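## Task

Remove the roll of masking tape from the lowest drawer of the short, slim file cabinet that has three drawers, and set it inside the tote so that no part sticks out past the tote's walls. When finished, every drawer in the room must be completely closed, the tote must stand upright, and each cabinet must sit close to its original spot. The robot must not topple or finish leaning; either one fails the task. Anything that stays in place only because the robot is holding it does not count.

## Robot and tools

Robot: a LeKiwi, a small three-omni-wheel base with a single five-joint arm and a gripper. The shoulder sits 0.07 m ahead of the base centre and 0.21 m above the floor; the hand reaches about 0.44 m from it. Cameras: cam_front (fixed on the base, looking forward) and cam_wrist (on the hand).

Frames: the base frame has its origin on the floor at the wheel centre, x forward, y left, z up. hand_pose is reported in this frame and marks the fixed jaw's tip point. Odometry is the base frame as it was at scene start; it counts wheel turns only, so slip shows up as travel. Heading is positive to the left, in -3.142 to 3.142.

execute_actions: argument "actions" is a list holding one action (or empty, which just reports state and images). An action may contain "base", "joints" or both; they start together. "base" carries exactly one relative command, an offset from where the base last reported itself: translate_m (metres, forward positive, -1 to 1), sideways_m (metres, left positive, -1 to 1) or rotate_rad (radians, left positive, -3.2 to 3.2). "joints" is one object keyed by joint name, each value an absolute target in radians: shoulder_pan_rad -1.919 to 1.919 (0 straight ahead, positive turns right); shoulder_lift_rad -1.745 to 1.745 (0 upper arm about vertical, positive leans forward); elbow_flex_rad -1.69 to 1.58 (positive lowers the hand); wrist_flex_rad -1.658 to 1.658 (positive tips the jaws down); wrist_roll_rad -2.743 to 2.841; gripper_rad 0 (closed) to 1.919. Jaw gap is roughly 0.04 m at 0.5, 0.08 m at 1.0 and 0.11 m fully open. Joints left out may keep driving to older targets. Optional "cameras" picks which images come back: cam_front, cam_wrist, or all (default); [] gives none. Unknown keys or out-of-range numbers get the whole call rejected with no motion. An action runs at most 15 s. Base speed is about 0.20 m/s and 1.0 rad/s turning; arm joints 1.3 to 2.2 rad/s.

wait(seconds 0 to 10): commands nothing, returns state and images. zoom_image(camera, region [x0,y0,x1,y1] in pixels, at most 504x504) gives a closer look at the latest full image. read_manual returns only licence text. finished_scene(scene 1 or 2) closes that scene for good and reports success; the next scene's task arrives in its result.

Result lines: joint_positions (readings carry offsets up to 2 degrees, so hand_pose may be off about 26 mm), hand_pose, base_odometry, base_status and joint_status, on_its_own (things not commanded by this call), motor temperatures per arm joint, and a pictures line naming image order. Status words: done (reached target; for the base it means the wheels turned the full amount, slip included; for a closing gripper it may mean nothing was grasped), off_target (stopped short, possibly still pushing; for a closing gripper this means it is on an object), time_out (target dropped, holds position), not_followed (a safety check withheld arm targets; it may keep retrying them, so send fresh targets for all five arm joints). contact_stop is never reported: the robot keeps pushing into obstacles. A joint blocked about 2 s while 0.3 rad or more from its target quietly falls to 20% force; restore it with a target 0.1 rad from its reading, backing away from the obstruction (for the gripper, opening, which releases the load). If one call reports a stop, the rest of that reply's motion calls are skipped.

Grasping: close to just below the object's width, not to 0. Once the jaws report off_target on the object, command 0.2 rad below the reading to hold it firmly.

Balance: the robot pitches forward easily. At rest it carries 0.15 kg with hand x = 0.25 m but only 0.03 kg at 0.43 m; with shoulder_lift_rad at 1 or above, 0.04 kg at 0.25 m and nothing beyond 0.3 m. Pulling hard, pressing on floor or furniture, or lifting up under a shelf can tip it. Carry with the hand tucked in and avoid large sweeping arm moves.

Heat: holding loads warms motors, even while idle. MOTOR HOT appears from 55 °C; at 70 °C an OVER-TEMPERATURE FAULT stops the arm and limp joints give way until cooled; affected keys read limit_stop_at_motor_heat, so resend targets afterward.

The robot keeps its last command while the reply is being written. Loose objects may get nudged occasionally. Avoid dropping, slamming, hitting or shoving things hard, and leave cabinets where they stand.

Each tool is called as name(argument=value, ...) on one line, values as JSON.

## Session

execute_actions(actions=[])

Scene clock: 0.00 s.
Motor temperatures (°C, as the motors report them): [24 24 24 24 25]
base_odometry: x=+0.000 y=+0.000 heading=+0.000 (m, m, rad; odometry frame)
base_status: not commanded
joint_positions: shoulder_pan_rad=-0.191 shoulder_lift_rad=-1.530 elbow_flex_rad=-0.254 wrist_flex_rad=+1.387 wrist_roll_rad=-1.529 gripper_rad=+1.920
joint_status: not commanded
hand_pose: x=+0.0985 y=+0.0140 z=+0.4340 quat_wxyz=(+0.828, -0.051, +0.552, +0.082) (m; base frame)
pictures: cam_front, cam_wrist
camera_calibration (this result's frames):
cam_wrist: T_world_to_cam=[[0.21512, -0.975546, -0.0450926, 0.00987053], [-0.142166, 0.0143992, -0.989738, 0.461031], [0.966184, 0.219323, -0.135592, 0.0293976], [0, 0, 0, 1]] pos_world=[0.0350161, -0.00345688, 0.460731]
Images, in order (width x height): cam_front 644x476, cam_wrist 476x644.

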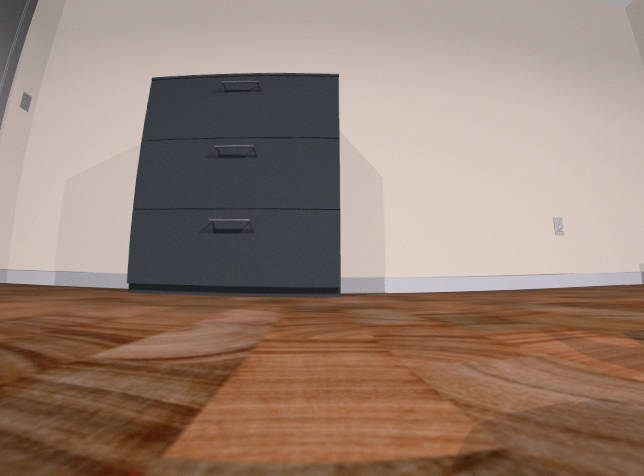

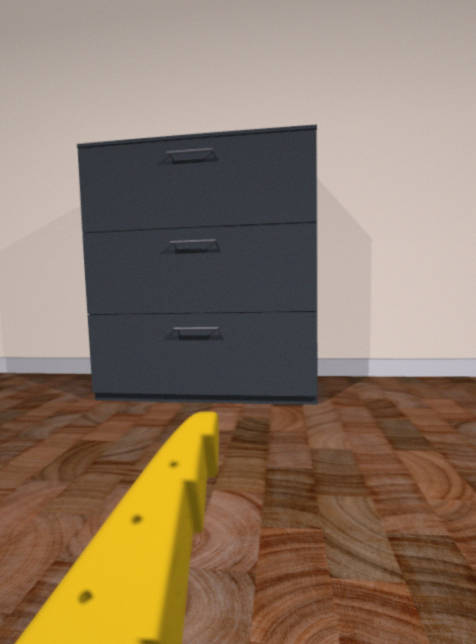

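Layout likely the same; target is behind.

execute_actions(actions=[{"base":{"rotate_rad":3.1},"joints":{"shoulder_pan_rad":-1.4}}])

Scene clock: 10.10 s.
Motor temperatures (°C, as the motors report them): [24 24 24 24 25]
base_odometry: x=+0.000 y=+0.000 heading=+3.096 (m, m, rad; odometry frame)
base_status: done
joint_positions: shoulder_pan_rad=-1.391 shoulder_lift_rad=-1.530 elbow_flex_rad=-0.254 wrist_flex_rad=+1.387 wrist_roll_rad=-1.529 gripper_rad=+1.920
joint_status: all done
hand_pose: x=+0.0654 y=+0.0344 z=+0.4340 quat_wxyz=(+0.637, -0.353, +0.427, +0.536) (m; base frame)
pictures: cam_front, cam_wrist
camera_calibration (this result's frames):
cam_wrist: T_world_to_cam=[[0.987132, -0.153418, -0.0450926, -0.0418543], [-0.0649899, -0.127259, -0.989738, 0.45586], [0.146105, 0.979933, -0.135592, 0.0843429], [0, 0, 0, 1]] pos_world=[0.0586191, -0.0310593, 0.460731]
Images, in order (width x height): cam_front 644x476, cam_wrist 476x644.

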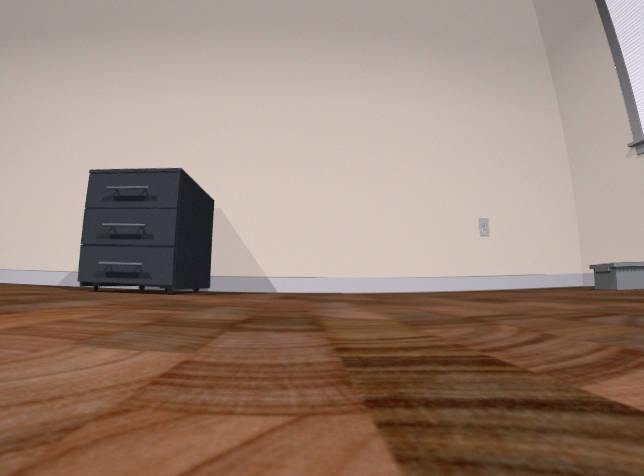

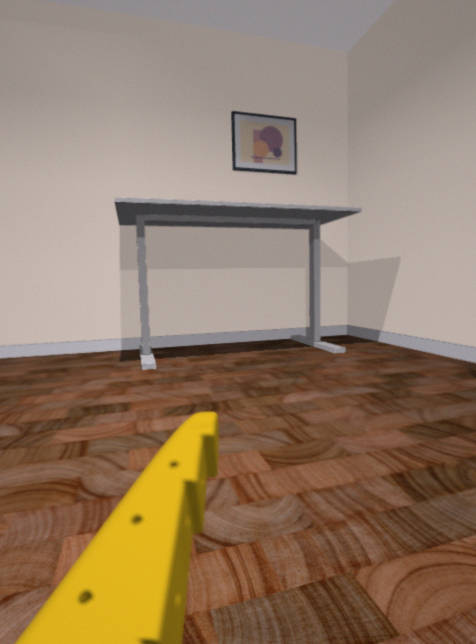

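execute_actions(actions=[{"base":{"sideways_m":0.72},"joints":{"shoulder_pan_rad":-1.88}}])

execute_actions(actions=[{"base":{"translate_m":0.6},"joints":{"shoulder_pan_rad":-0.04,"shoulder_lift_rad":-0.5,"elbow_flex_rad":1.28,"wrist_flex_rad":0.12,"wrist_roll_rad":0,"gripper_rad":0.7}}], cameras=["cam_front"])

Scene clock: 25.27 s.
Motor temperatures (°C, as the motors report them): [24 24 24 24 25]
base_odometry: x=-0.034 y=-0.719 heading=+3.094 (m, m, rad; odometry frame)
base_status: done
joint_positions: shoulder_pan_rad=-1.871 shoulder_lift_rad=-1.532 elbow_flex_rad=-0.254 wrist_flex_rad=+1.387 wrist_roll_rad=-1.529 gripper_rad=+1.920
joint_status: all done
hand_pose: x=+0.0498 y=+0.0295 z=+0.4340 quat_wxyz=(+0.492, -0.444, +0.330, +0.672) (m; base frame)
pictures: cam_front, cam_wrist
camera_calibration (this result's frames):
cam_wrist: T_world_to_cam=[[0.946362, 0.319951, -0.0450529, -0.0391331], [0.000690423, -0.141438, -0.989947, 0.451457], [-0.323107, 0.936817, -0.134073, 0.115456], [0, 0, 0, 1]] pos_world=[0.0740271, -0.0317876, 0.460635]
Images, in order (width x height): cam_front 644x476, cam_wrist 476x644.

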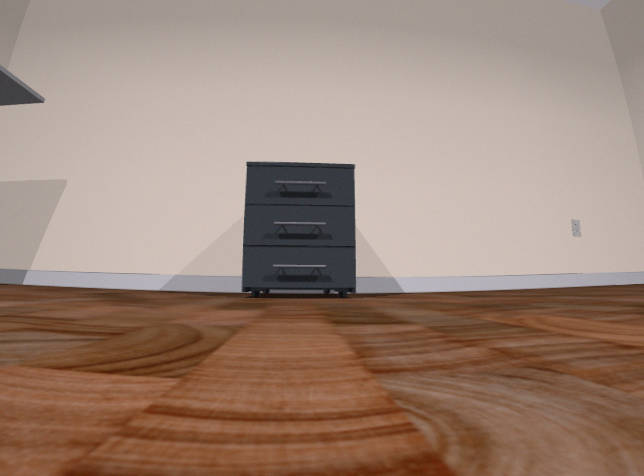

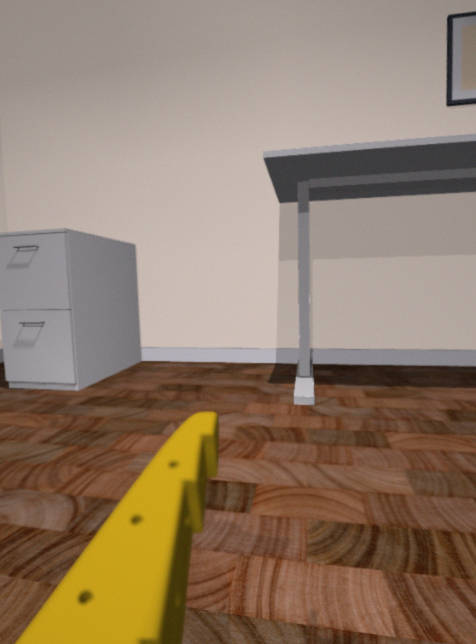

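Scene clock: 29.23 s.
Motor temperatures (°C, as the motors report them): [24 24 24 24 25]
base_odometry: x=-0.633 y=-0.690 heading=+3.094 (m, m, rad; odometry frame)
base_status: done
joint_positions: shoulder_pan_rad=-0.050 shoulder_lift_rad=-0.496 elbow_flex_rad=+1.285 wrist_flex_rad=+0.134 wrist_roll_rad=-0.006 gripper_rad=+0.711
joint_status: all done
hand_pose: x=+0.2576 y=+0.0096 z=+0.0965 quat_wxyz=(+0.237, -0.669, +0.672, -0.213) (m; base frame)
pictures: cam_front
Images, in order (width x height): cam_front 644x476.

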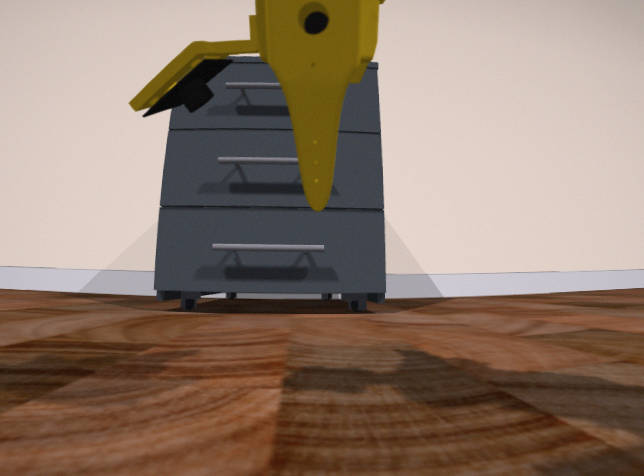

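execute_actions(actions=[{"base":{"rotate_rad":0.115}}], cameras=[])

execute_actions(actions=[{"base":{"translate_m":0.28},"joints":{"shoulder_pan_rad":-0.1}}])

Scene clock: 45.33 s.
Motor temperatures (°C, as the motors report them): [24 24 24 24 25]
base_odometry: x=-0.633 y=-0.690 heading=-3.078 (m, m, rad; odometry frame)
base_status: done
joint_positions: shoulder_pan_rad=-0.049 shoulder_lift_rad=-0.496 elbow_flex_rad=+1.285 wrist_flex_rad=+0.134 wrist_roll_rad=-0.006 gripper_rad=+0.712
joint_status: not commanded
hand_pose: x=+0.2576 y=+0.0093 z=+0.0965 quat_wxyz=(+0.236, -0.668, +0.672, -0.213) (m; base frame)
pictures: none
No camera images: the call's "cameras" was empty. Leave "cameras" out to get every camera's image.

Scene clock: 47.70 s.
Motor temperatures (°C, as the motors report them): [24 24 24 24 25]
base_odometry: x=-0.912 y=-0.708 heading=-3.078 (m, m, rad; odometry frame)
base_status: done
joint_positions: shoulder_pan_rad=-0.091 shoulder_lift_rad=-0.496 elbow_flex_rad=+1.285 wrist_flex_rad=+0.134 wrist_roll_rad=-0.006 gripper_rad=+0.711
joint_status: all done
hand_pose: x=+0.2570 y=+0.0174 z=+0.0965 quat_wxyz=(+0.241, -0.683, +0.658, -0.208) (m; base frame)
pictures: cam_front, cam_wrist
camera_calibration (this result's frames):
cam_wrist: T_world_to_cam=[[0.802838, -0.0257771, 0.59564, -0.265481], [-0.292551, -0.887549, 0.355907, 0.0739962], [0.519486, -0.459991, -0.720099, 0.0127372], [0, 0, 0, 1]] pos_world=[0.228169, 0.0646909, 0.140968]
Images, in order (width x height): cam_front 644x476, cam_wrist 476x644.

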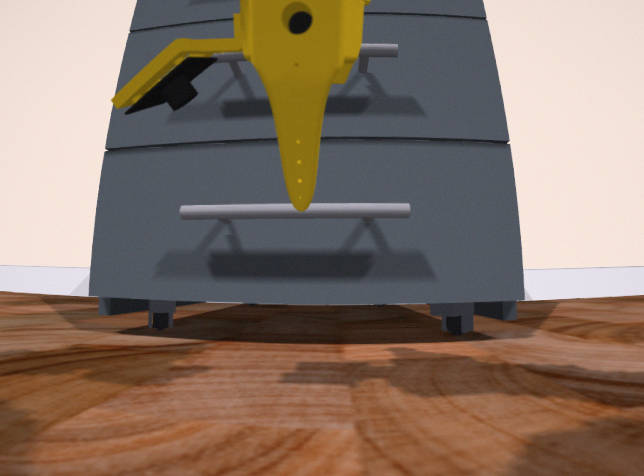

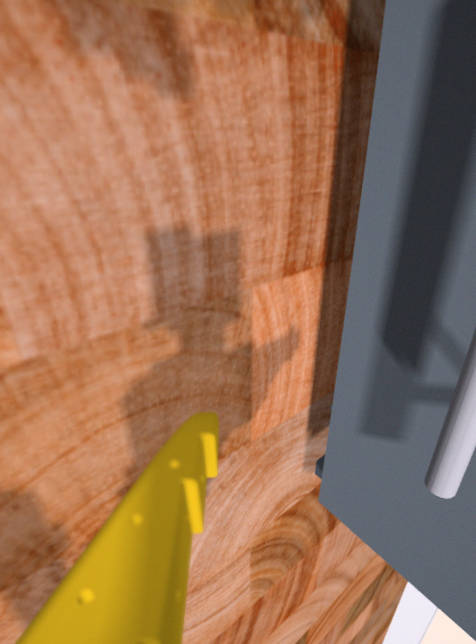

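execute_actions(actions=[{"base":{"rotate_rad":-0.055}}], cameras=[])

execute_actions(actions=[{"base":{"sideways_m":0.035},"joints":{"shoulder_pan_rad":-0.04}}], cameras=[])

execute_actions(actions=[{"base":{"translate_m":0.075}}])

Scene clock: 59.13 s.
Motor temperatures (°C, as the motors report them): [24 24 24 24 25]
base_odometry: x=-0.912 y=-0.708 heading=-3.129 (m, m, rad; odometry frame)
base_status: done
joint_positions: shoulder_pan_rad=-0.091 shoulder_lift_rad=-0.496 elbow_flex_rad=+1.285 wrist_flex_rad=+0.134 wrist_roll_rad=-0.006 gripper_rad=+0.711
joint_status: not commanded
hand_pose: x=+0.2570 y=+0.0174 z=+0.0965 quat_wxyz=(+0.241, -0.683, +0.658, -0.208) (m; base frame)
pictures: none
No camera images: the call's "cameras" was empty. Leave "cameras" out to get every camera's image.

Scene clock: 60.13 s.
Motor temperatures (°C, as the motors report them): [24 24 24 24 25]
base_odometry: x=-0.911 y=-0.743 heading=-3.131 (m, m, rad; odometry frame)
base_status: done
joint_positions: shoulder_pan_rad=-0.050 shoulder_lift_rad=-0.496 elbow_flex_rad=+1.285 wrist_flex_rad=+0.134 wrist_roll_rad=-0.006 gripper_rad=+0.711
joint_status: all done
hand_pose: x=+0.2576 y=+0.0096 z=+0.0965 quat_wxyz=(+0.237, -0.669, +0.672, -0.213) (m; base frame)
pictures: none
No camera images: the call's "cameras" was empty. Leave "cameras" out to get every camera's image.

Scene clock: 61.43 s.
Motor temperatures (°C, as the motors report them): [24 24 24 24 25]
base_odometry: x=-0.986 y=-0.743 heading=-3.131 (m, m, rad; odometry frame)
base_status: done
joint_positions: shoulder_pan_rad=-0.050 shoulder_lift_rad=-0.496 elbow_flex_rad=+1.285 wrist_flex_rad=+0.134 wrist_roll_rad=-0.006 gripper_rad=+0.711
joint_status: not commanded
hand_pose: x=+0.2576 y=+0.0096 z=+0.0965 quat_wxyz=(+0.237, -0.669, +0.672, -0.213) (m; base frame)
pictures: cam_front, cam_wrist
camera_calibration (this result's frames):
cam_wrist: T_world_to_cam=[[0.801082, -0.058997, 0.59564, -0.265364], [-0.32905, -0.874675, 0.355907, 0.0764416], [0.499994, -0.481106, -0.720099, 0.0140432], [0, 0, 0, 1]] pos_world=[0.23071, 0.0579621, 0.140968]
Images, in order (width x height): cam_front 644x476, cam_wrist 476x644.

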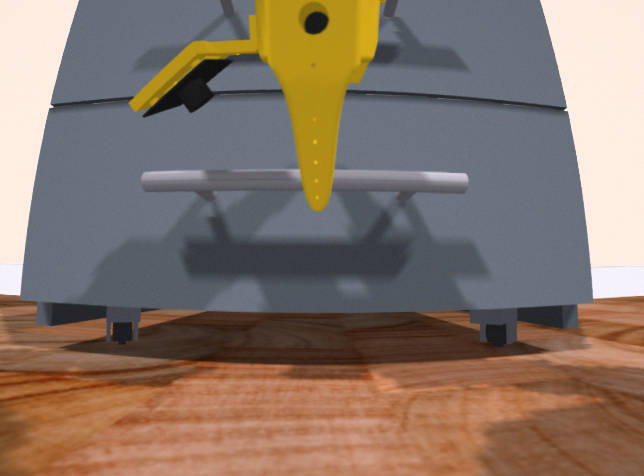

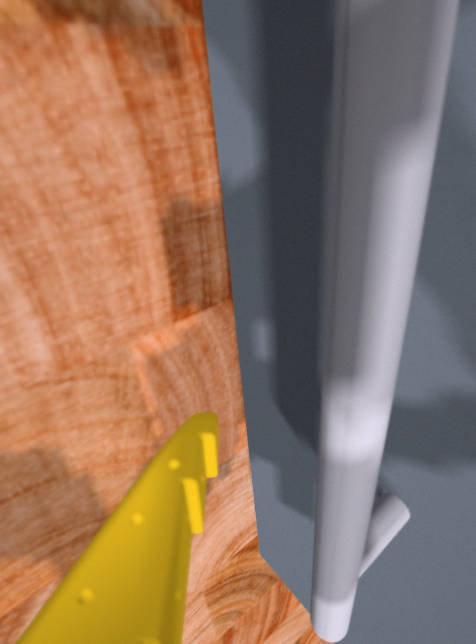

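execute_actions(actions=[{"base":{"translate_m":0.015},"joints":{"gripper_rad":0.4}}], cameras=["cam_wrist"])

execute_actions(actions=[{"base":{"translate_m":0.01},"joints":{"gripper_rad":0.0}}], cameras=["cam_wrist"])

Scene clock: 74.80 s.
Motor temperatures (°C, as the motors report them): [24 24 24 24 25]
base_odometry: x=-1.000 y=-0.743 heading=-3.131 (m, m, rad; odometry frame)
base_status: done
joint_positions: shoulder_pan_rad=-0.049 shoulder_lift_rad=-0.496 elbow_flex_rad=+1.291 wrist_flex_rad=+0.134 wrist_roll_rad=-0.006 gripper_rad=+0.412
joint_status: all done
hand_pose: x=+0.2562 y=+0.0092 z=+0.0953 quat_wxyz=(+0.234, -0.669, +0.673, -0.211) (m; base frame)
pictures: cam_wrist
camera_calibration (this result's frames):
cam_wrist: T_world_to_cam=[[0.804626, -0.0600493, 0.590738, -0.264032], [-0.328203, -0.874063, 0.358186, 0.07565], [0.494833, -0.482087, -0.723002, 0.0153277], [0, 0, 0, 1]] pos_world=[0.229691, 0.0576572, 0.139959]
Images, in order (width x height): cam_wrist 476x644.

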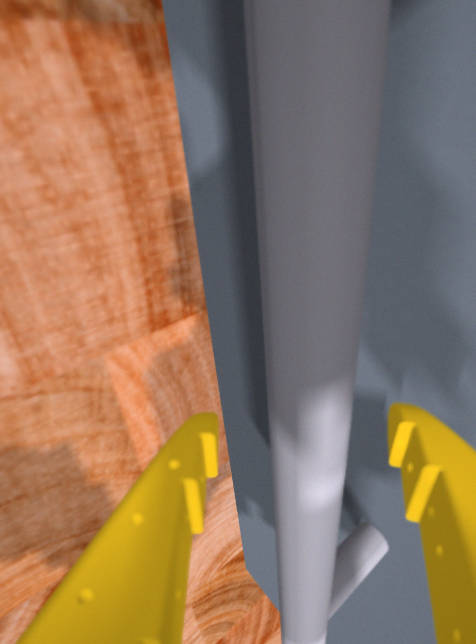

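Scene clock: 75.63 s.
Motor temperatures (°C, as the motors report them): [24 24 24 24 25]
base_odometry: x=-1.010 y=-0.744 heading=-3.131 (m, m, rad; odometry frame)
base_status: done
joint_positions: shoulder_pan_rad=-0.049 shoulder_lift_rad=-0.496 elbow_flex_rad=+1.282 wrist_flex_rad=+0.123 wrist_roll_rad=-0.003 gripper_rad=+0.054
joint_status: gripper_rad off_target (ended at +0.054, target +0.000)
hand_pose: x=+0.2597 y=+0.0094 z=+0.0980 quat_wxyz=(+0.241, -0.668, +0.670, -0.218) (m; base frame)
pictures: cam_wrist
camera_calibration (this result's frames):
cam_wrist: T_world_to_cam=[[0.792789, -0.057567, 0.606772, -0.266958], [-0.333179, -0.874552, 0.352349, 0.0778135], [0.51037, -0.481502, -0.712515, 0.0105748], [0, 0, 0, 1]] pos_world=[0.23217, 0.0577758, 0.1421]
Images, in order (width x height): cam_wrist 476x644.

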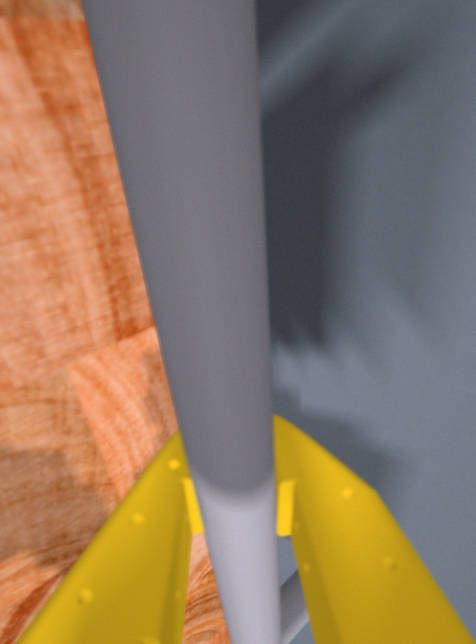

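execute_actions(actions=[{"base":{"translate_m":-0.25}}], cameras=["cam_front"])

execute_actions(actions=[{"base":{"translate_m":-0.012},"joints":{"gripper_rad":0.45}}], cameras=[])

execute_actions(actions=[{"base":{"translate_m":-0.06},"joints":{"gripper_rad":0.75}}], cameras=["cam_front"])

execute_actions(actions=[{"joints":{"shoulder_pan_rad":-0.03,"shoulder_lift_rad":-0.9,"elbow_flex_rad":0.1,"wrist_flex_rad":1.5,"wrist_roll_rad":-1.53,"gripper_rad":0.75}}], cameras=[])

execute_actions(actions=[{"base":{"translate_m":0.18}}])

Scene clock: 93.77 s.
Motor temperatures (°C, as the motors report them): [24 24 24 24 25]
base_odometry: x=-0.761 y=-0.741 heading=-3.131 (m, m, rad; odometry frame)
base_status: done
joint_positions: shoulder_pan_rad=-0.045 shoulder_lift_rad=-0.490 elbow_flex_rad=+1.305 wrist_flex_rad=+0.122 wrist_roll_rad=-0.003 gripper_rad=+0.012
joint_status: not commanded
on_its_own: gripper_rad moved -0.042 to your old target +0.000
hand_pose: x=+0.2540 y=+0.0085 z=+0.0929 quat_wxyz=(+0.231, -0.670, +0.674, -0.210) (m; base frame)
pictures: cam_front
Images, in order (width x height): cam_front 644x476.

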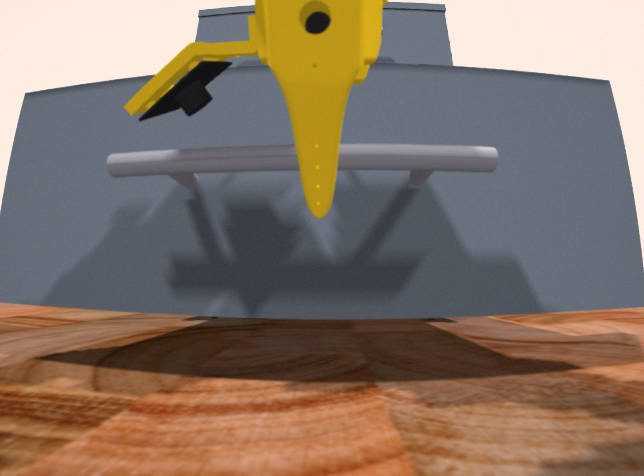

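Scene clock: 94.57 s.
Motor temperatures (°C, as the motors report them): [24 24 24 24 25]
base_odometry: x=-0.749 y=-0.741 heading=-3.131 (m, m, rad; odometry frame)
base_status: done
joint_positions: shoulder_pan_rad=-0.045 shoulder_lift_rad=-0.487 elbow_flex_rad=+1.314 wrist_flex_rad=+0.123 wrist_roll_rad=-0.003 gripper_rad=+0.429
joint_status: gripper_rad off_target (ended at +0.429, target +0.450)
hand_pose: x=+0.2514 y=+0.0084 z=+0.0906 quat_wxyz=(+0.226, -0.671, +0.675, -0.205) (m; base frame)
pictures: none
No camera images: the call's "cameras" was empty. Leave "cameras" out to get every camera's image.

Scene clock: 95.77 s.
Motor temperatures (°C, as the motors report them): [24 24 24 24 25]
base_odometry: x=-0.690 y=-0.740 heading=-3.131 (m, m, rad; odometry frame)
base_status: done
joint_positions: shoulder_pan_rad=-0.045 shoulder_lift_rad=-0.486 elbow_flex_rad=+1.309 wrist_flex_rad=+0.123 wrist_roll_rad=-0.003 gripper_rad=+0.738
joint_status: all done
hand_pose: x=+0.2522 y=+0.0084 z=+0.0912 quat_wxyz=(+0.227, -0.671, +0.675, -0.206) (m; base frame)
pictures: cam_front
Images, in order (width x height): cam_front 644x476.

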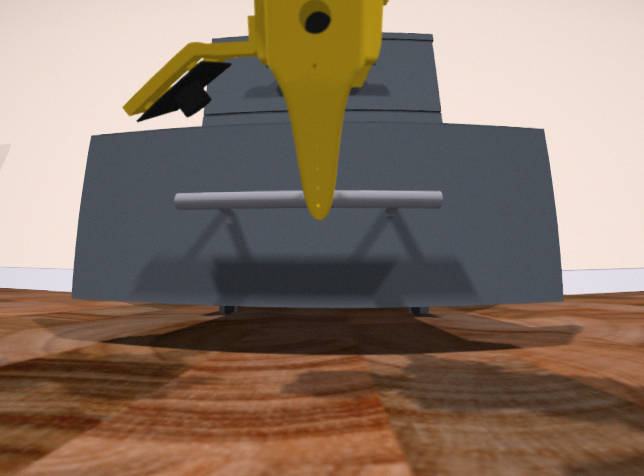

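Scene clock: 97.63 s.
Motor temperatures (°C, as the motors report them): [24 24 24 24 25]
base_odometry: x=-0.690 y=-0.740 heading=-3.131 (m, m, rad; odometry frame)
base_status: not commanded
joint_positions: shoulder_pan_rad=-0.041 shoulder_lift_rad=-0.888 elbow_flex_rad=+0.130 wrist_flex_rad=+1.496 wrist_roll_rad=-1.524 gripper_rad=+0.738
joint_status: all done
hand_pose: x=+0.2403 y=+0.0148 z=+0.2900 quat_wxyz=(+0.404, -0.018, +0.914, +0.009) (m; base frame)
pictures: none
No camera images: the call's "cameras" was empty. Leave "cameras" out to get every camera's image.

Scene clock: 99.50 s.
Motor temperatures (°C, as the motors report them): [24 24 24 24 25]
base_odometry: x=-0.869 y=-0.742 heading=-3.131 (m, m, rad; odometry frame)
base_status: done
joint_positions: shoulder_pan_rad=-0.041 shoulder_lift_rad=-0.889 elbow_flex_rad=+0.130 wrist_flex_rad=+1.496 wrist_roll_rad=-1.524 gripper_rad=+0.738
joint_status: not commanded
hand_pose: x=+0.2402 y=+0.0148 z=+0.2902 quat_wxyz=(+0.405, -0.018, +0.914, +0.009) (m; base frame)
pictures: cam_front, cam_wrist
camera_calibration (this result's frames):
cam_wrist: T_world_to_cam=[[0.0139788, -0.999137, -0.0391045, 0.0206473], [-0.955431, -0.00181335, -0.295209, 0.332803], [0.294883, 0.0414884, -0.954632, 0.274336], [0, 0, 0, 1]] pos_world=[0.236784, 0.00985123, 0.360944]
Images, in order (width x height): cam_front 644x476, cam_wrist 476x644.

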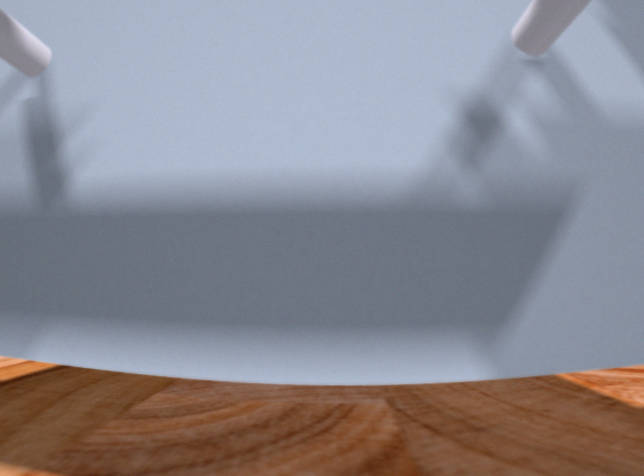

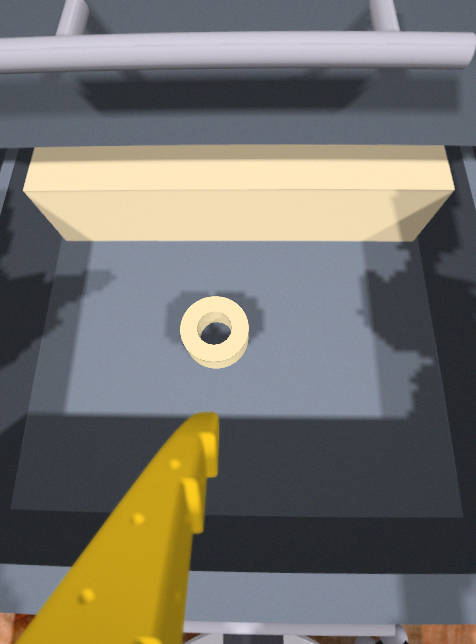

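execute_actions(actions=[{"joints":{"shoulder_pan_rad":-0.28,"shoulder_lift_rad":0.27,"elbow_flex_rad":0.0,"wrist_flex_rad":1.06,"gripper_rad":0.95}}], cameras=["cam_wrist"])

Scene clock: 116.83 s.
Motor temperatures (°C, as the motors report them): [24 24 24 24 25]
base_odometry: x=-0.869 y=-0.742 heading=-3.131 (m, m, rad; odometry frame)
base_status: not commanded
joint_positions: shoulder_pan_rad=-0.269 shoulder_lift_rad=+0.284 elbow_flex_rad=+0.030 wrist_flex_rad=+1.071 wrist_roll_rad=-1.524 gripper_rad=+0.938
joint_status: all done
hand_pose: x=+0.3041 y=+0.0735 z=+0.1145 quat_wxyz=(+0.091, -0.133, +0.987, +0.012) (m; base frame)
pictures: cam_wrist
camera_calibration (this result's frames):
cam_wrist: T_world_to_cam=[[0.222474, -0.974824, -0.0149507, 0.00354869], [-0.915098, -0.214084, 0.341708, 0.272508], [-0.336306, -0.0623399, -0.939687, 0.283173], [0, 0, 0, 1]] pos_world=[0.343814, 0.0794518, 0.173029]
Images, in order (width x height): cam_wrist 476x644.

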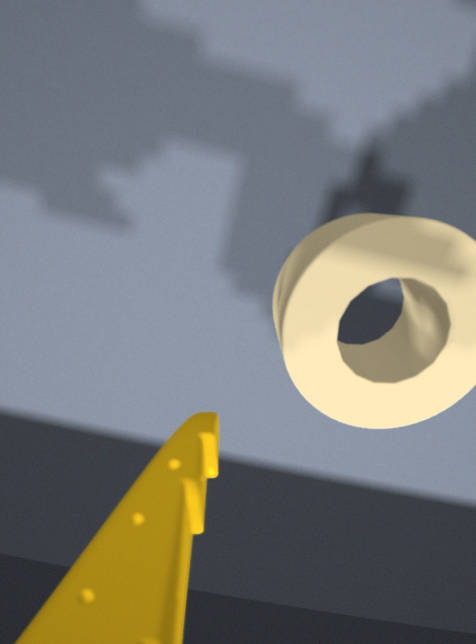

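execute_actions(actions=[{"joints":{"shoulder_pan_rad":-0.225,"shoulder_lift_rad":0.46,"elbow_flex_rad":0.13,"wrist_flex_rad":0.74}}], cameras=["cam_wrist"])

execute_actions(actions=[{"joints":{"gripper_rad":0.55}}], cameras=["cam_wrist"])

Scene clock: 129.30 s.
Motor temperatures (°C, as the motors report them): [24 24 24 24 25]
base_odometry: x=-0.869 y=-0.742 heading=-3.131 (m, m, rad; odometry frame)
base_status: not commanded
joint_positions: shoulder_pan_rad=-0.234 shoulder_lift_rad=+0.472 elbow_flex_rad=+0.133 wrist_flex_rad=+0.751 wrist_roll_rad=-1.524 gripper_rad=+0.938
joint_status: all done
hand_pose: x=+0.3128 y=+0.0666 z=+0.0672 quat_wxyz=(+0.107, -0.115, +0.988, +0.013) (m; base frame)
pictures: cam_wrist
camera_calibration (this result's frames):
cam_wrist: T_world_to_cam=[[0.188416, -0.981954, -0.016324, 0.00538731], [-0.931846, -0.184, 0.312742, 0.300394], [-0.310102, -0.0437141, -0.949698, 0.232528], [0, 0, 0, 1]] pos_world=[0.351013, 0.0707275, 0.126974]
Images, in order (width x height): cam_wrist 476x644.

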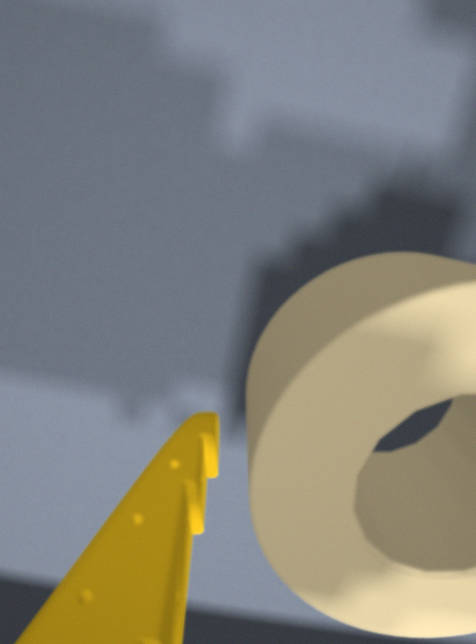

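Scene clock: 130.03 s.
Motor temperatures (°C, as the motors report them): [24 24 24 24 25]
base_odometry: x=-0.869 y=-0.742 heading=-3.131 (m, m, rad; odometry frame)
base_status: not commanded
joint_positions: shoulder_pan_rad=-0.231 shoulder_lift_rad=+0.472 elbow_flex_rad=+0.133 wrist_flex_rad=+0.751 wrist_roll_rad=-1.524 gripper_rad=+0.712
joint_status: gripper_rad off_target (ended at +0.712, target +0.550)
hand_pose: x=+0.3130 y=+0.0658 z=+0.0672 quat_wxyz=(+0.107, -0.114, +0.988, +0.013) (m; base frame)
pictures: cam_wrist
camera_calibration (this result's frames):
cam_wrist: T_world_to_cam=[[0.185402, -0.982527, -0.016324, 0.00558922], [-0.932406, -0.181141, 0.312742, 0.300432], [-0.310234, -0.0427626, -0.949698, 0.232537], [0, 0, 0, 1]] pos_world=[0.351229, 0.0698558, 0.126974]
Images, in order (width x height): cam_wrist 476x644.

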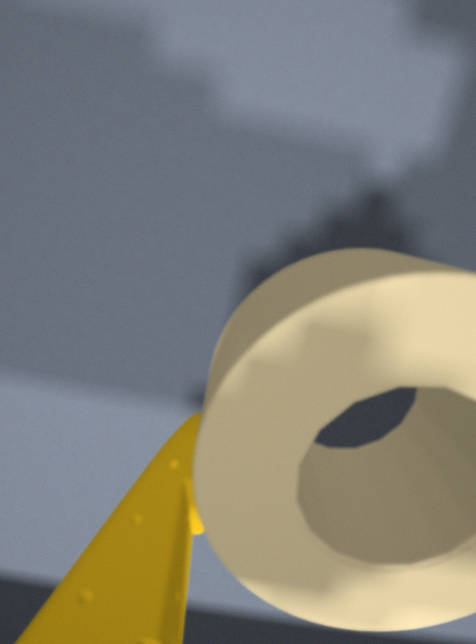

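execute_actions(actions=[{"joints":{"shoulder_lift_rad":0.1,"elbow_flex_rad":-0.05,"wrist_flex_rad":1.4,"gripper_rad":0.51}}], cameras=["cam_wrist"])

execute_actions(actions=[{"joints":{"shoulder_pan_rad":-0.02,"shoulder_lift_rad":-1.55,"elbow_flex_rad":-0.3,"wrist_flex_rad":1.5}}], cameras=["cam_wrist"])

execute_actions(actions=[{"base":{"translate_m":0.04},"joints":{"wrist_flex_rad":1.0}}], cameras=["cam_front"])

execute_actions(actions=[{"base":{"translate_m":0.245}}])

Scene clock: 148.00 s.
Motor temperatures (°C, as the motors report them): [24 24 24 24 25]
base_odometry: x=-0.869 y=-0.742 heading=-3.131 (m, m, rad; odometry frame)
base_status: not commanded
joint_positions: shoulder_pan_rad=-0.231 shoulder_lift_rad=+0.143 elbow_flex_rad=-0.019 wrist_flex_rad=+1.392 wrist_roll_rad=-1.524 gripper_rad=+0.522
joint_status: all done
hand_pose: x=+0.2767 y=+0.0573 z=+0.1445 quat_wxyz=(+0.027, -0.114, +0.993, +0.003) (m; base frame)
pictures: cam_wrist
camera_calibration (this result's frames):
cam_wrist: T_world_to_cam=[[0.183415, -0.982995, -0.00897303, 0.00470222], [-0.871625, -0.166842, 0.460905, 0.201796], [-0.454564, -0.0767158, -0.887404, 0.32712], [0, 0, 0, 1]] pos_world=[0.323725, 0.0633856, 0.197321]
Images, in order (width x height): cam_wrist 476x644.

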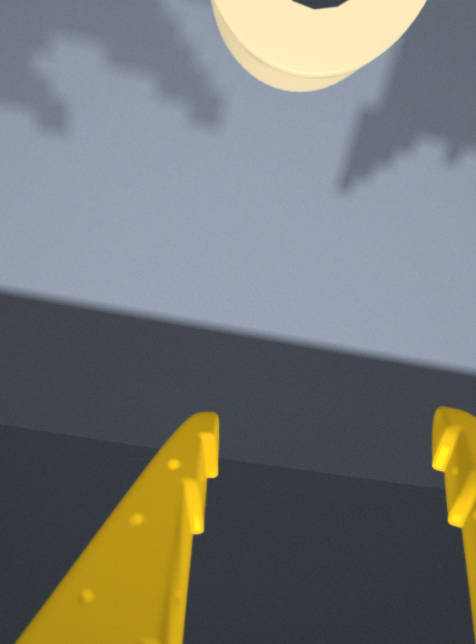

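Scene clock: 149.47 s.
Motor temperatures (°C, as the motors report them): [24 24 24 24 25]
base_odometry: x=-0.869 y=-0.742 heading=-3.131 (m, m, rad; odometry frame)
base_status: not commanded
joint_positions: shoulder_pan_rad=-0.030 shoulder_lift_rad=-1.556 elbow_flex_rad=-0.297 wrist_flex_rad=+1.496 wrist_roll_rad=-1.524 gripper_rad=+0.522
joint_status: all done
hand_pose: x=+0.0929 y=+0.0085 z=+0.4225 quat_wxyz=(+0.821, -0.008, +0.570, +0.013) (m; base frame)
pictures: cam_wrist
camera_calibration (this result's frames):
cam_wrist: T_world_to_cam=[[0.05247, -0.997748, -0.0417804, 0.01913], [-0.177172, 0.0318735, -0.983664, 0.449441], [0.98278, 0.0590151, -0.1751, 0.0509083], [0, 0, 0, 1]] pos_world=[0.0285929, 0.00175731, 0.451813]
Images, in order (width x height): cam_wrist 476x644.

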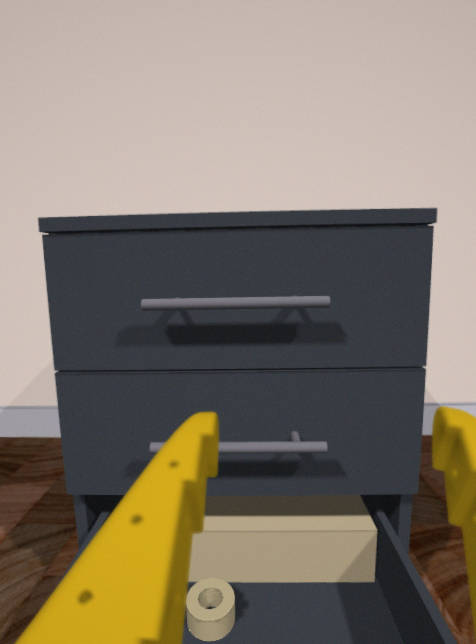

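Scene clock: 150.50 s.
Motor temperatures (°C, as the motors report them): [24 24 24 24 25]
base_odometry: x=-0.909 y=-0.742 heading=-3.131 (m, m, rad; odometry frame)
base_status: done
joint_positions: shoulder_pan_rad=-0.029 shoulder_lift_rad=-1.558 elbow_flex_rad=-0.297 wrist_flex_rad=+1.013 wrist_roll_rad=-1.524 gripper_rad=+0.522
joint_status: all done
hand_pose: x=+0.0494 y=+0.0072 z=+0.4860 quat_wxyz=(+0.934, -0.005, +0.357, +0.014) (m; base frame)
pictures: cam_front
Images, in order (width x height): cam_front 644x476.

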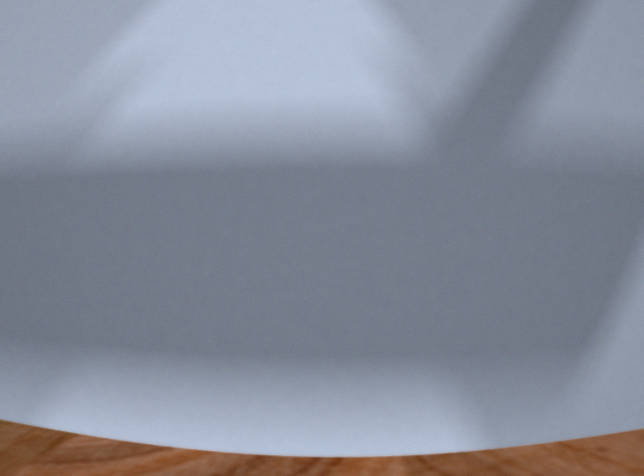

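Scene clock: 152.70 s.
Motor temperatures (°C, as the motors report them): [24 24 24 24 25]
base_odometry: x=-1.153 y=-0.745 heading=-3.131 (m, m, rad; odometry frame)
base_status: done
joint_positions: shoulder_pan_rad=-0.029 shoulder_lift_rad=-1.558 elbow_flex_rad=-0.297 wrist_flex_rad=+1.013 wrist_roll_rad=-1.524 gripper_rad=+0.522
joint_status: not commanded
hand_pose: x=+0.0494 y=+0.0072 z=+0.4860 quat_wxyz=(+0.934, -0.005, +0.357, +0.014) (m; base frame)
pictures: cam_front, cam_wrist
camera_calibration (this result's frames):
cam_wrist: T_world_to_cam=[[0.067818, -0.997345, -0.0265183, 0.0146084], [0.301337, 0.0458142, -0.952416, 0.465278], [0.951103, 0.0566, 0.303644, -0.126144], [0, 0, 0, 1]] pos_world=[-0.0212203, 0.000393042, 0.481829]
Images, in order (width x height): cam_front 644x476, cam_wrist 476x644.

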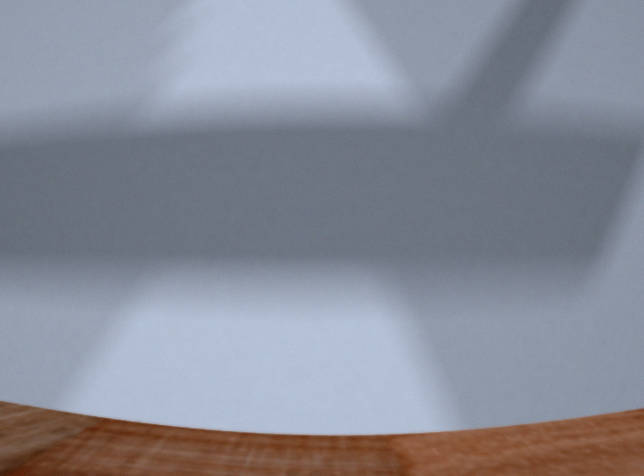

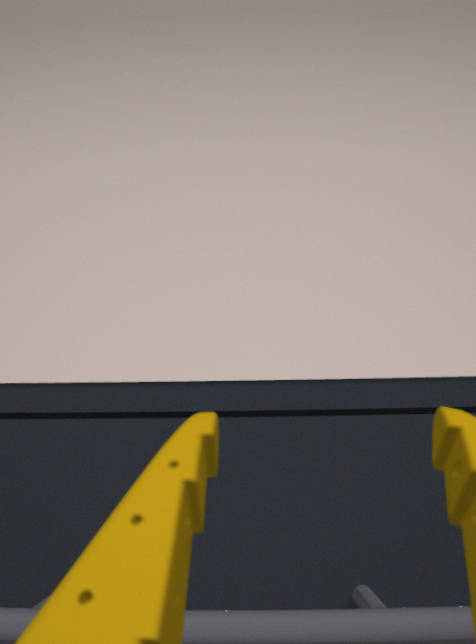

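execute_actions(actions=[{"base":{"translate_m":-0.27},"joints":{"wrist_roll_rad":0,"gripper_rad":0.7,"elbow_flex_rad":0.3,"wrist_flex_rad":0.12}}], cameras=[])

execute_actions(actions=[{"joints":{"shoulder_pan_rad":-0.05,"shoulder_lift_rad":-0.5,"elbow_flex_rad":1.28,"wrist_flex_rad":0.13}}], cameras=[])

execute_actions(actions=[{"base":{"translate_m":0.108}}])

Scene clock: 167.87 s.
Motor temperatures (°C, as the motors report them): [24 24 24 24 25]
base_odometry: x=-0.884 y=-0.742 heading=-3.131 (m, m, rad; odometry frame)
base_status: done
joint_positions: shoulder_pan_rad=-0.029 shoulder_lift_rad=-1.558 elbow_flex_rad=+0.300 wrist_flex_rad=+0.131 wrist_roll_rad=-0.006 gripper_rad=+0.688
joint_status: all done
hand_pose: x=+0.0979 y=+0.0009 z=+0.5099 quat_wxyz=(+0.718, -0.154, +0.158, -0.661) (m; base frame)
pictures: none
No camera images: the call's "cameras" was empty. Leave "cameras" out to get every camera's image.

Scene clock: 169.03 s.
Motor temperatures (°C, as the motors report them): [24 24 24 24 25]
base_odometry: x=-0.884 y=-0.742 heading=-3.131 (m, m, rad; odometry frame)
base_status: not commanded
joint_positions: shoulder_pan_rad=-0.041 shoulder_lift_rad=-0.499 elbow_flex_rad=+1.286 wrist_flex_rad=+0.131 wrist_roll_rad=-0.006 gripper_rad=+0.688
joint_status: all done
hand_pose: x=+0.2581 y=+0.0078 z=+0.0969 quat_wxyz=(+0.237, -0.665, +0.674, -0.216) (m; base frame)
pictures: none
No camera images: the call's "cameras" was empty. Leave "cameras" out to get every camera's image.

Scene clock: 170.53 s.
Motor temperatures (°C, as the motors report them): [24 24 24 24 25]
base_odometry: x=-0.991 y=-0.743 heading=-3.131 (m, m, rad; odometry frame)
base_status: done
joint_positions: shoulder_pan_rad=-0.041 shoulder_lift_rad=-0.499 elbow_flex_rad=+1.286 wrist_flex_rad=+0.131 wrist_roll_rad=-0.006 gripper_rad=+0.688
joint_status: not commanded
hand_pose: x=+0.2581 y=+0.0078 z=+0.0969 quat_wxyz=(+0.237, -0.665, +0.674, -0.216) (m; base frame)
pictures: cam_front, cam_wrist
camera_calibration (this result's frames):
cam_wrist: T_world_to_cam=[[0.797758, -0.0664797, 0.599302, -0.265581], [-0.338719, -0.871676, 0.35419, 0.0775487], [0.498851, -0.485553, -0.717904, 0.0134271], [0, 0, 0, 1]] pos_world=[0.231438, 0.0564612, 0.141336]
Images, in order (width x height): cam_front 644x476, cam_wrist 476x644.

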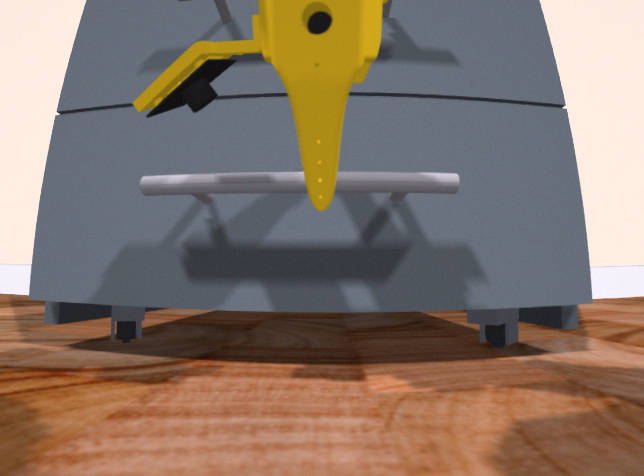

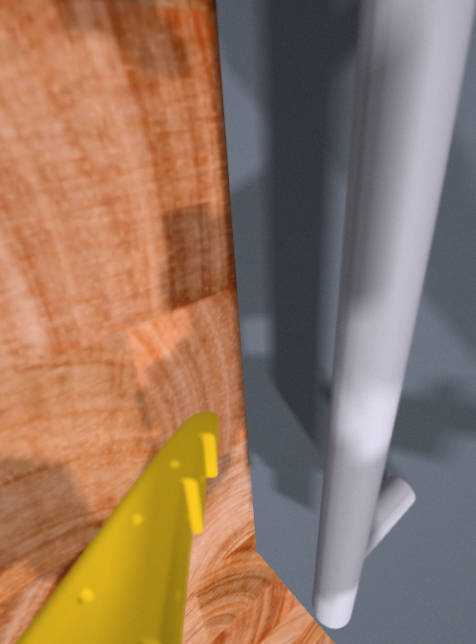

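execute_actions(actions=[{"base":{"translate_m":0.019},"joints":{"gripper_rad":0.45}}], cameras=[])

execute_actions(actions=[{"base":{"translate_m":0.01},"joints":{"gripper_rad":0.0}}], cameras=["cam_wrist"])

execute_actions(actions=[{"base":{"translate_m":-0.275}}], cameras=["cam_front"])

Scene clock: 191.43 s.
Motor temperatures (°C, as the motors report them): [24 24 24 24 25]
base_odometry: x=-1.009 y=-0.744 heading=-3.131 (m, m, rad; odometry frame)
base_status: done
joint_positions: shoulder_pan_rad=-0.041 shoulder_lift_rad=-0.499 elbow_flex_rad=+1.300 wrist_flex_rad=+0.131 wrist_roll_rad=-0.006 gripper_rad=+0.459
joint_status: all done
hand_pose: x=+0.2549 y=+0.0077 z=+0.0943 quat_wxyz=(+0.232, -0.667, +0.676, -0.211) (m; base frame)
pictures: none
No camera images: the call's "cameras" was empty. Leave "cameras" out to get every camera's image.

Scene clock: 192.30 s.
Motor temperatures (°C, as the motors report them): [24 24 24 24 25]
base_odometry: x=-1.019 y=-0.744 heading=-3.131 (m, m, rad; odometry frame)
base_status: done
joint_positions: shoulder_pan_rad=-0.041 shoulder_lift_rad=-0.499 elbow_flex_rad=+1.280 wrist_flex_rad=+0.131 wrist_roll_rad=-0.003 gripper_rad=+0.051
joint_status: gripper_rad off_target (ended at +0.051, target +0.000)
hand_pose: x=+0.2594 y=+0.0079 z=+0.0981 quat_wxyz=(+0.239, -0.666, +0.673, -0.218) (m; base frame)
pictures: cam_wrist
camera_calibration (this result's frames):
cam_wrist: T_world_to_cam=[[0.79418, -0.06357, 0.604348, -0.266964], [-0.338795, -0.871927, 0.353499, 0.0777159], [0.504476, -0.485492, -0.714004, 0.0117565], [0, 0, 0, 1]] pos_world=[0.232416, 0.0564994, 0.142261]
Images, in order (width x height): cam_wrist 476x644.

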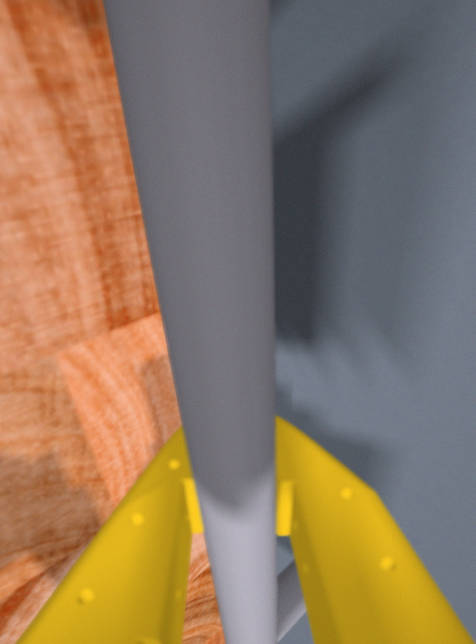

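Scene clock: 194.67 s.
Motor temperatures (°C, as the motors report them): [24 24 24 24 25]
base_odometry: x=-0.745 y=-0.741 heading=-3.131 (m, m, rad; odometry frame)
base_status: done
joint_positions: shoulder_pan_rad=-0.050 shoulder_lift_rad=-0.496 elbow_flex_rad=+1.288 wrist_flex_rad=+0.128 wrist_roll_rad=-0.003 gripper_rad=+0.012
joint_status: not commanded
on_its_own: gripper_rad moved -0.039 to your old target +0.000
hand_pose: x=+0.2577 y=+0.0095 z=+0.0964 quat_wxyz=(+0.237, -0.670, +0.670, -0.214) (m; base frame)
pictures: cam_front
Images, in order (width x height): cam_front 644x476.

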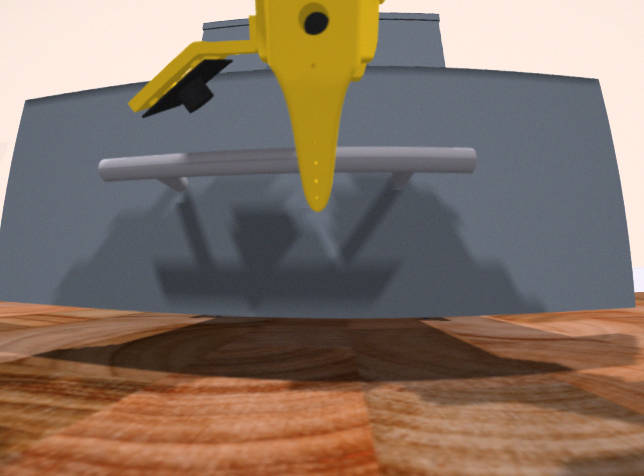

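execute_actions(actions=[{"base":{"translate_m":-0.015},"joints":{"gripper_rad":0.42}}], cameras=[])

execute_actions(actions=[{"base":{"translate_m":-0.06},"joints":{"gripper_rad":0.75}}], cameras=["cam_front"])

execute_actions(actions=[{"joints":{"shoulder_pan_rad":-0.03,"shoulder_lift_rad":-0.9,"elbow_flex_rad":0.1,"wrist_flex_rad":1.5,"wrist_roll_rad":-1.53,"gripper_rad":0.5}}], cameras=[])

execute_actions(actions=[{"base":{"translate_m":0.2}}])

Scene clock: 204.70 s.
Motor temperatures (°C, as the motors report them): [24 24 24 24 25]
base_odometry: x=-0.730 y=-0.741 heading=-3.131 (m, m, rad; odometry frame)
base_status: done
joint_positions: shoulder_pan_rad=-0.050 shoulder_lift_rad=-0.496 elbow_flex_rad=+1.289 wrist_flex_rad=+0.128 wrist_roll_rad=-0.003 gripper_rad=+0.405
joint_status: all done
hand_pose: x=+0.2574 y=+0.0095 z=+0.0961 quat_wxyz=(+0.237, -0.670, +0.671, -0.214) (m; base frame)
pictures: none
No camera images: the call's "cameras" was empty. Leave "cameras" out to get every camera's image.

Scene clock: 205.90 s.
Motor temperatures (°C, as the motors report them): [24 24 24 24 25]
base_odometry: x=-0.670 y=-0.740 heading=-3.131 (m, m, rad; odometry frame)
base_status: done
joint_positions: shoulder_pan_rad=-0.050 shoulder_lift_rad=-0.496 elbow_flex_rad=+1.293 wrist_flex_rad=+0.130 wrist_roll_rad=-0.003 gripper_rad=+0.738
joint_status: all done
hand_pose: x=+0.2565 y=+0.0095 z=+0.0954 quat_wxyz=(+0.235, -0.670, +0.671, -0.213) (m; base frame)
pictures: cam_front
Images, in order (width x height): cam_front 644x476.

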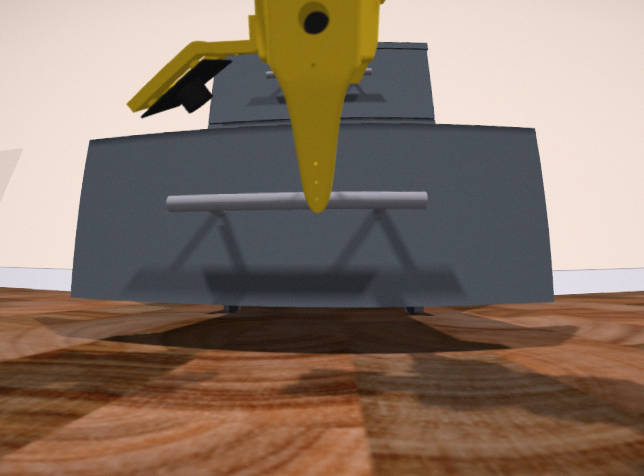

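Scene clock: 207.77 s.
Motor temperatures (°C, as the motors report them): [24 24 24 24 25]
base_odometry: x=-0.670 y=-0.740 heading=-3.131 (m, m, rad; odometry frame)
base_status: not commanded
joint_positions: shoulder_pan_rad=-0.041 shoulder_lift_rad=-0.888 elbow_flex_rad=+0.131 wrist_flex_rad=+1.495 wrist_roll_rad=-1.524 gripper_rad=+0.512
joint_status: all done
hand_pose: x=+0.2404 y=+0.0148 z=+0.2898 quat_wxyz=(+0.404, -0.018, +0.914, +0.009) (m; base frame)
pictures: none
No camera images: the call's "cameras" was empty. Leave "cameras" out to get every camera's image.

Scene clock: 209.73 s.
Motor temperatures (°C, as the motors report them): [24 24 24 24 25]
base_odometry: x=-0.870 y=-0.742 heading=-3.131 (m, m, rad; odometry frame)
base_status: done
joint_positions: shoulder_pan_rad=-0.039 shoulder_lift_rad=-0.888 elbow_flex_rad=+0.130 wrist_flex_rad=+1.496 wrist_roll_rad=-1.524 gripper_rad=+0.512
joint_status: not commanded
hand_pose: x=+0.2403 y=+0.0145 z=+0.2900 quat_wxyz=(+0.404, -0.017, +0.915, +0.008) (m; base frame)
pictures: cam_front, cam_wrist
camera_calibration (this result's frames):
cam_wrist: T_world_to_cam=[[0.0123862, -0.99916, -0.0390634, 0.0207472], [-0.955884, -0.000365481, -0.293744, 0.332541], [0.293483, 0.0409784, -0.955086, 0.274569], [0, 0, 0, 1]] pos_world=[0.237032, 0.00959993, 0.36073]
Images, in order (width x height): cam_front 644x476, cam_wrist 476x644.

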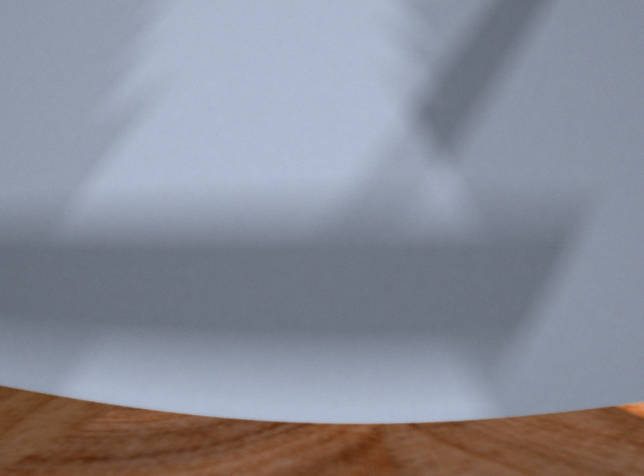

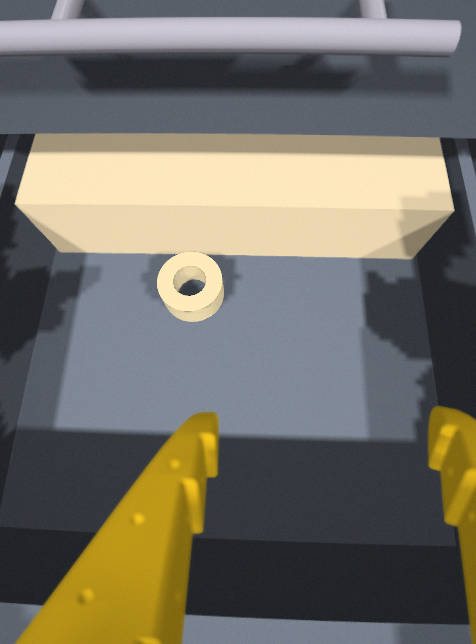

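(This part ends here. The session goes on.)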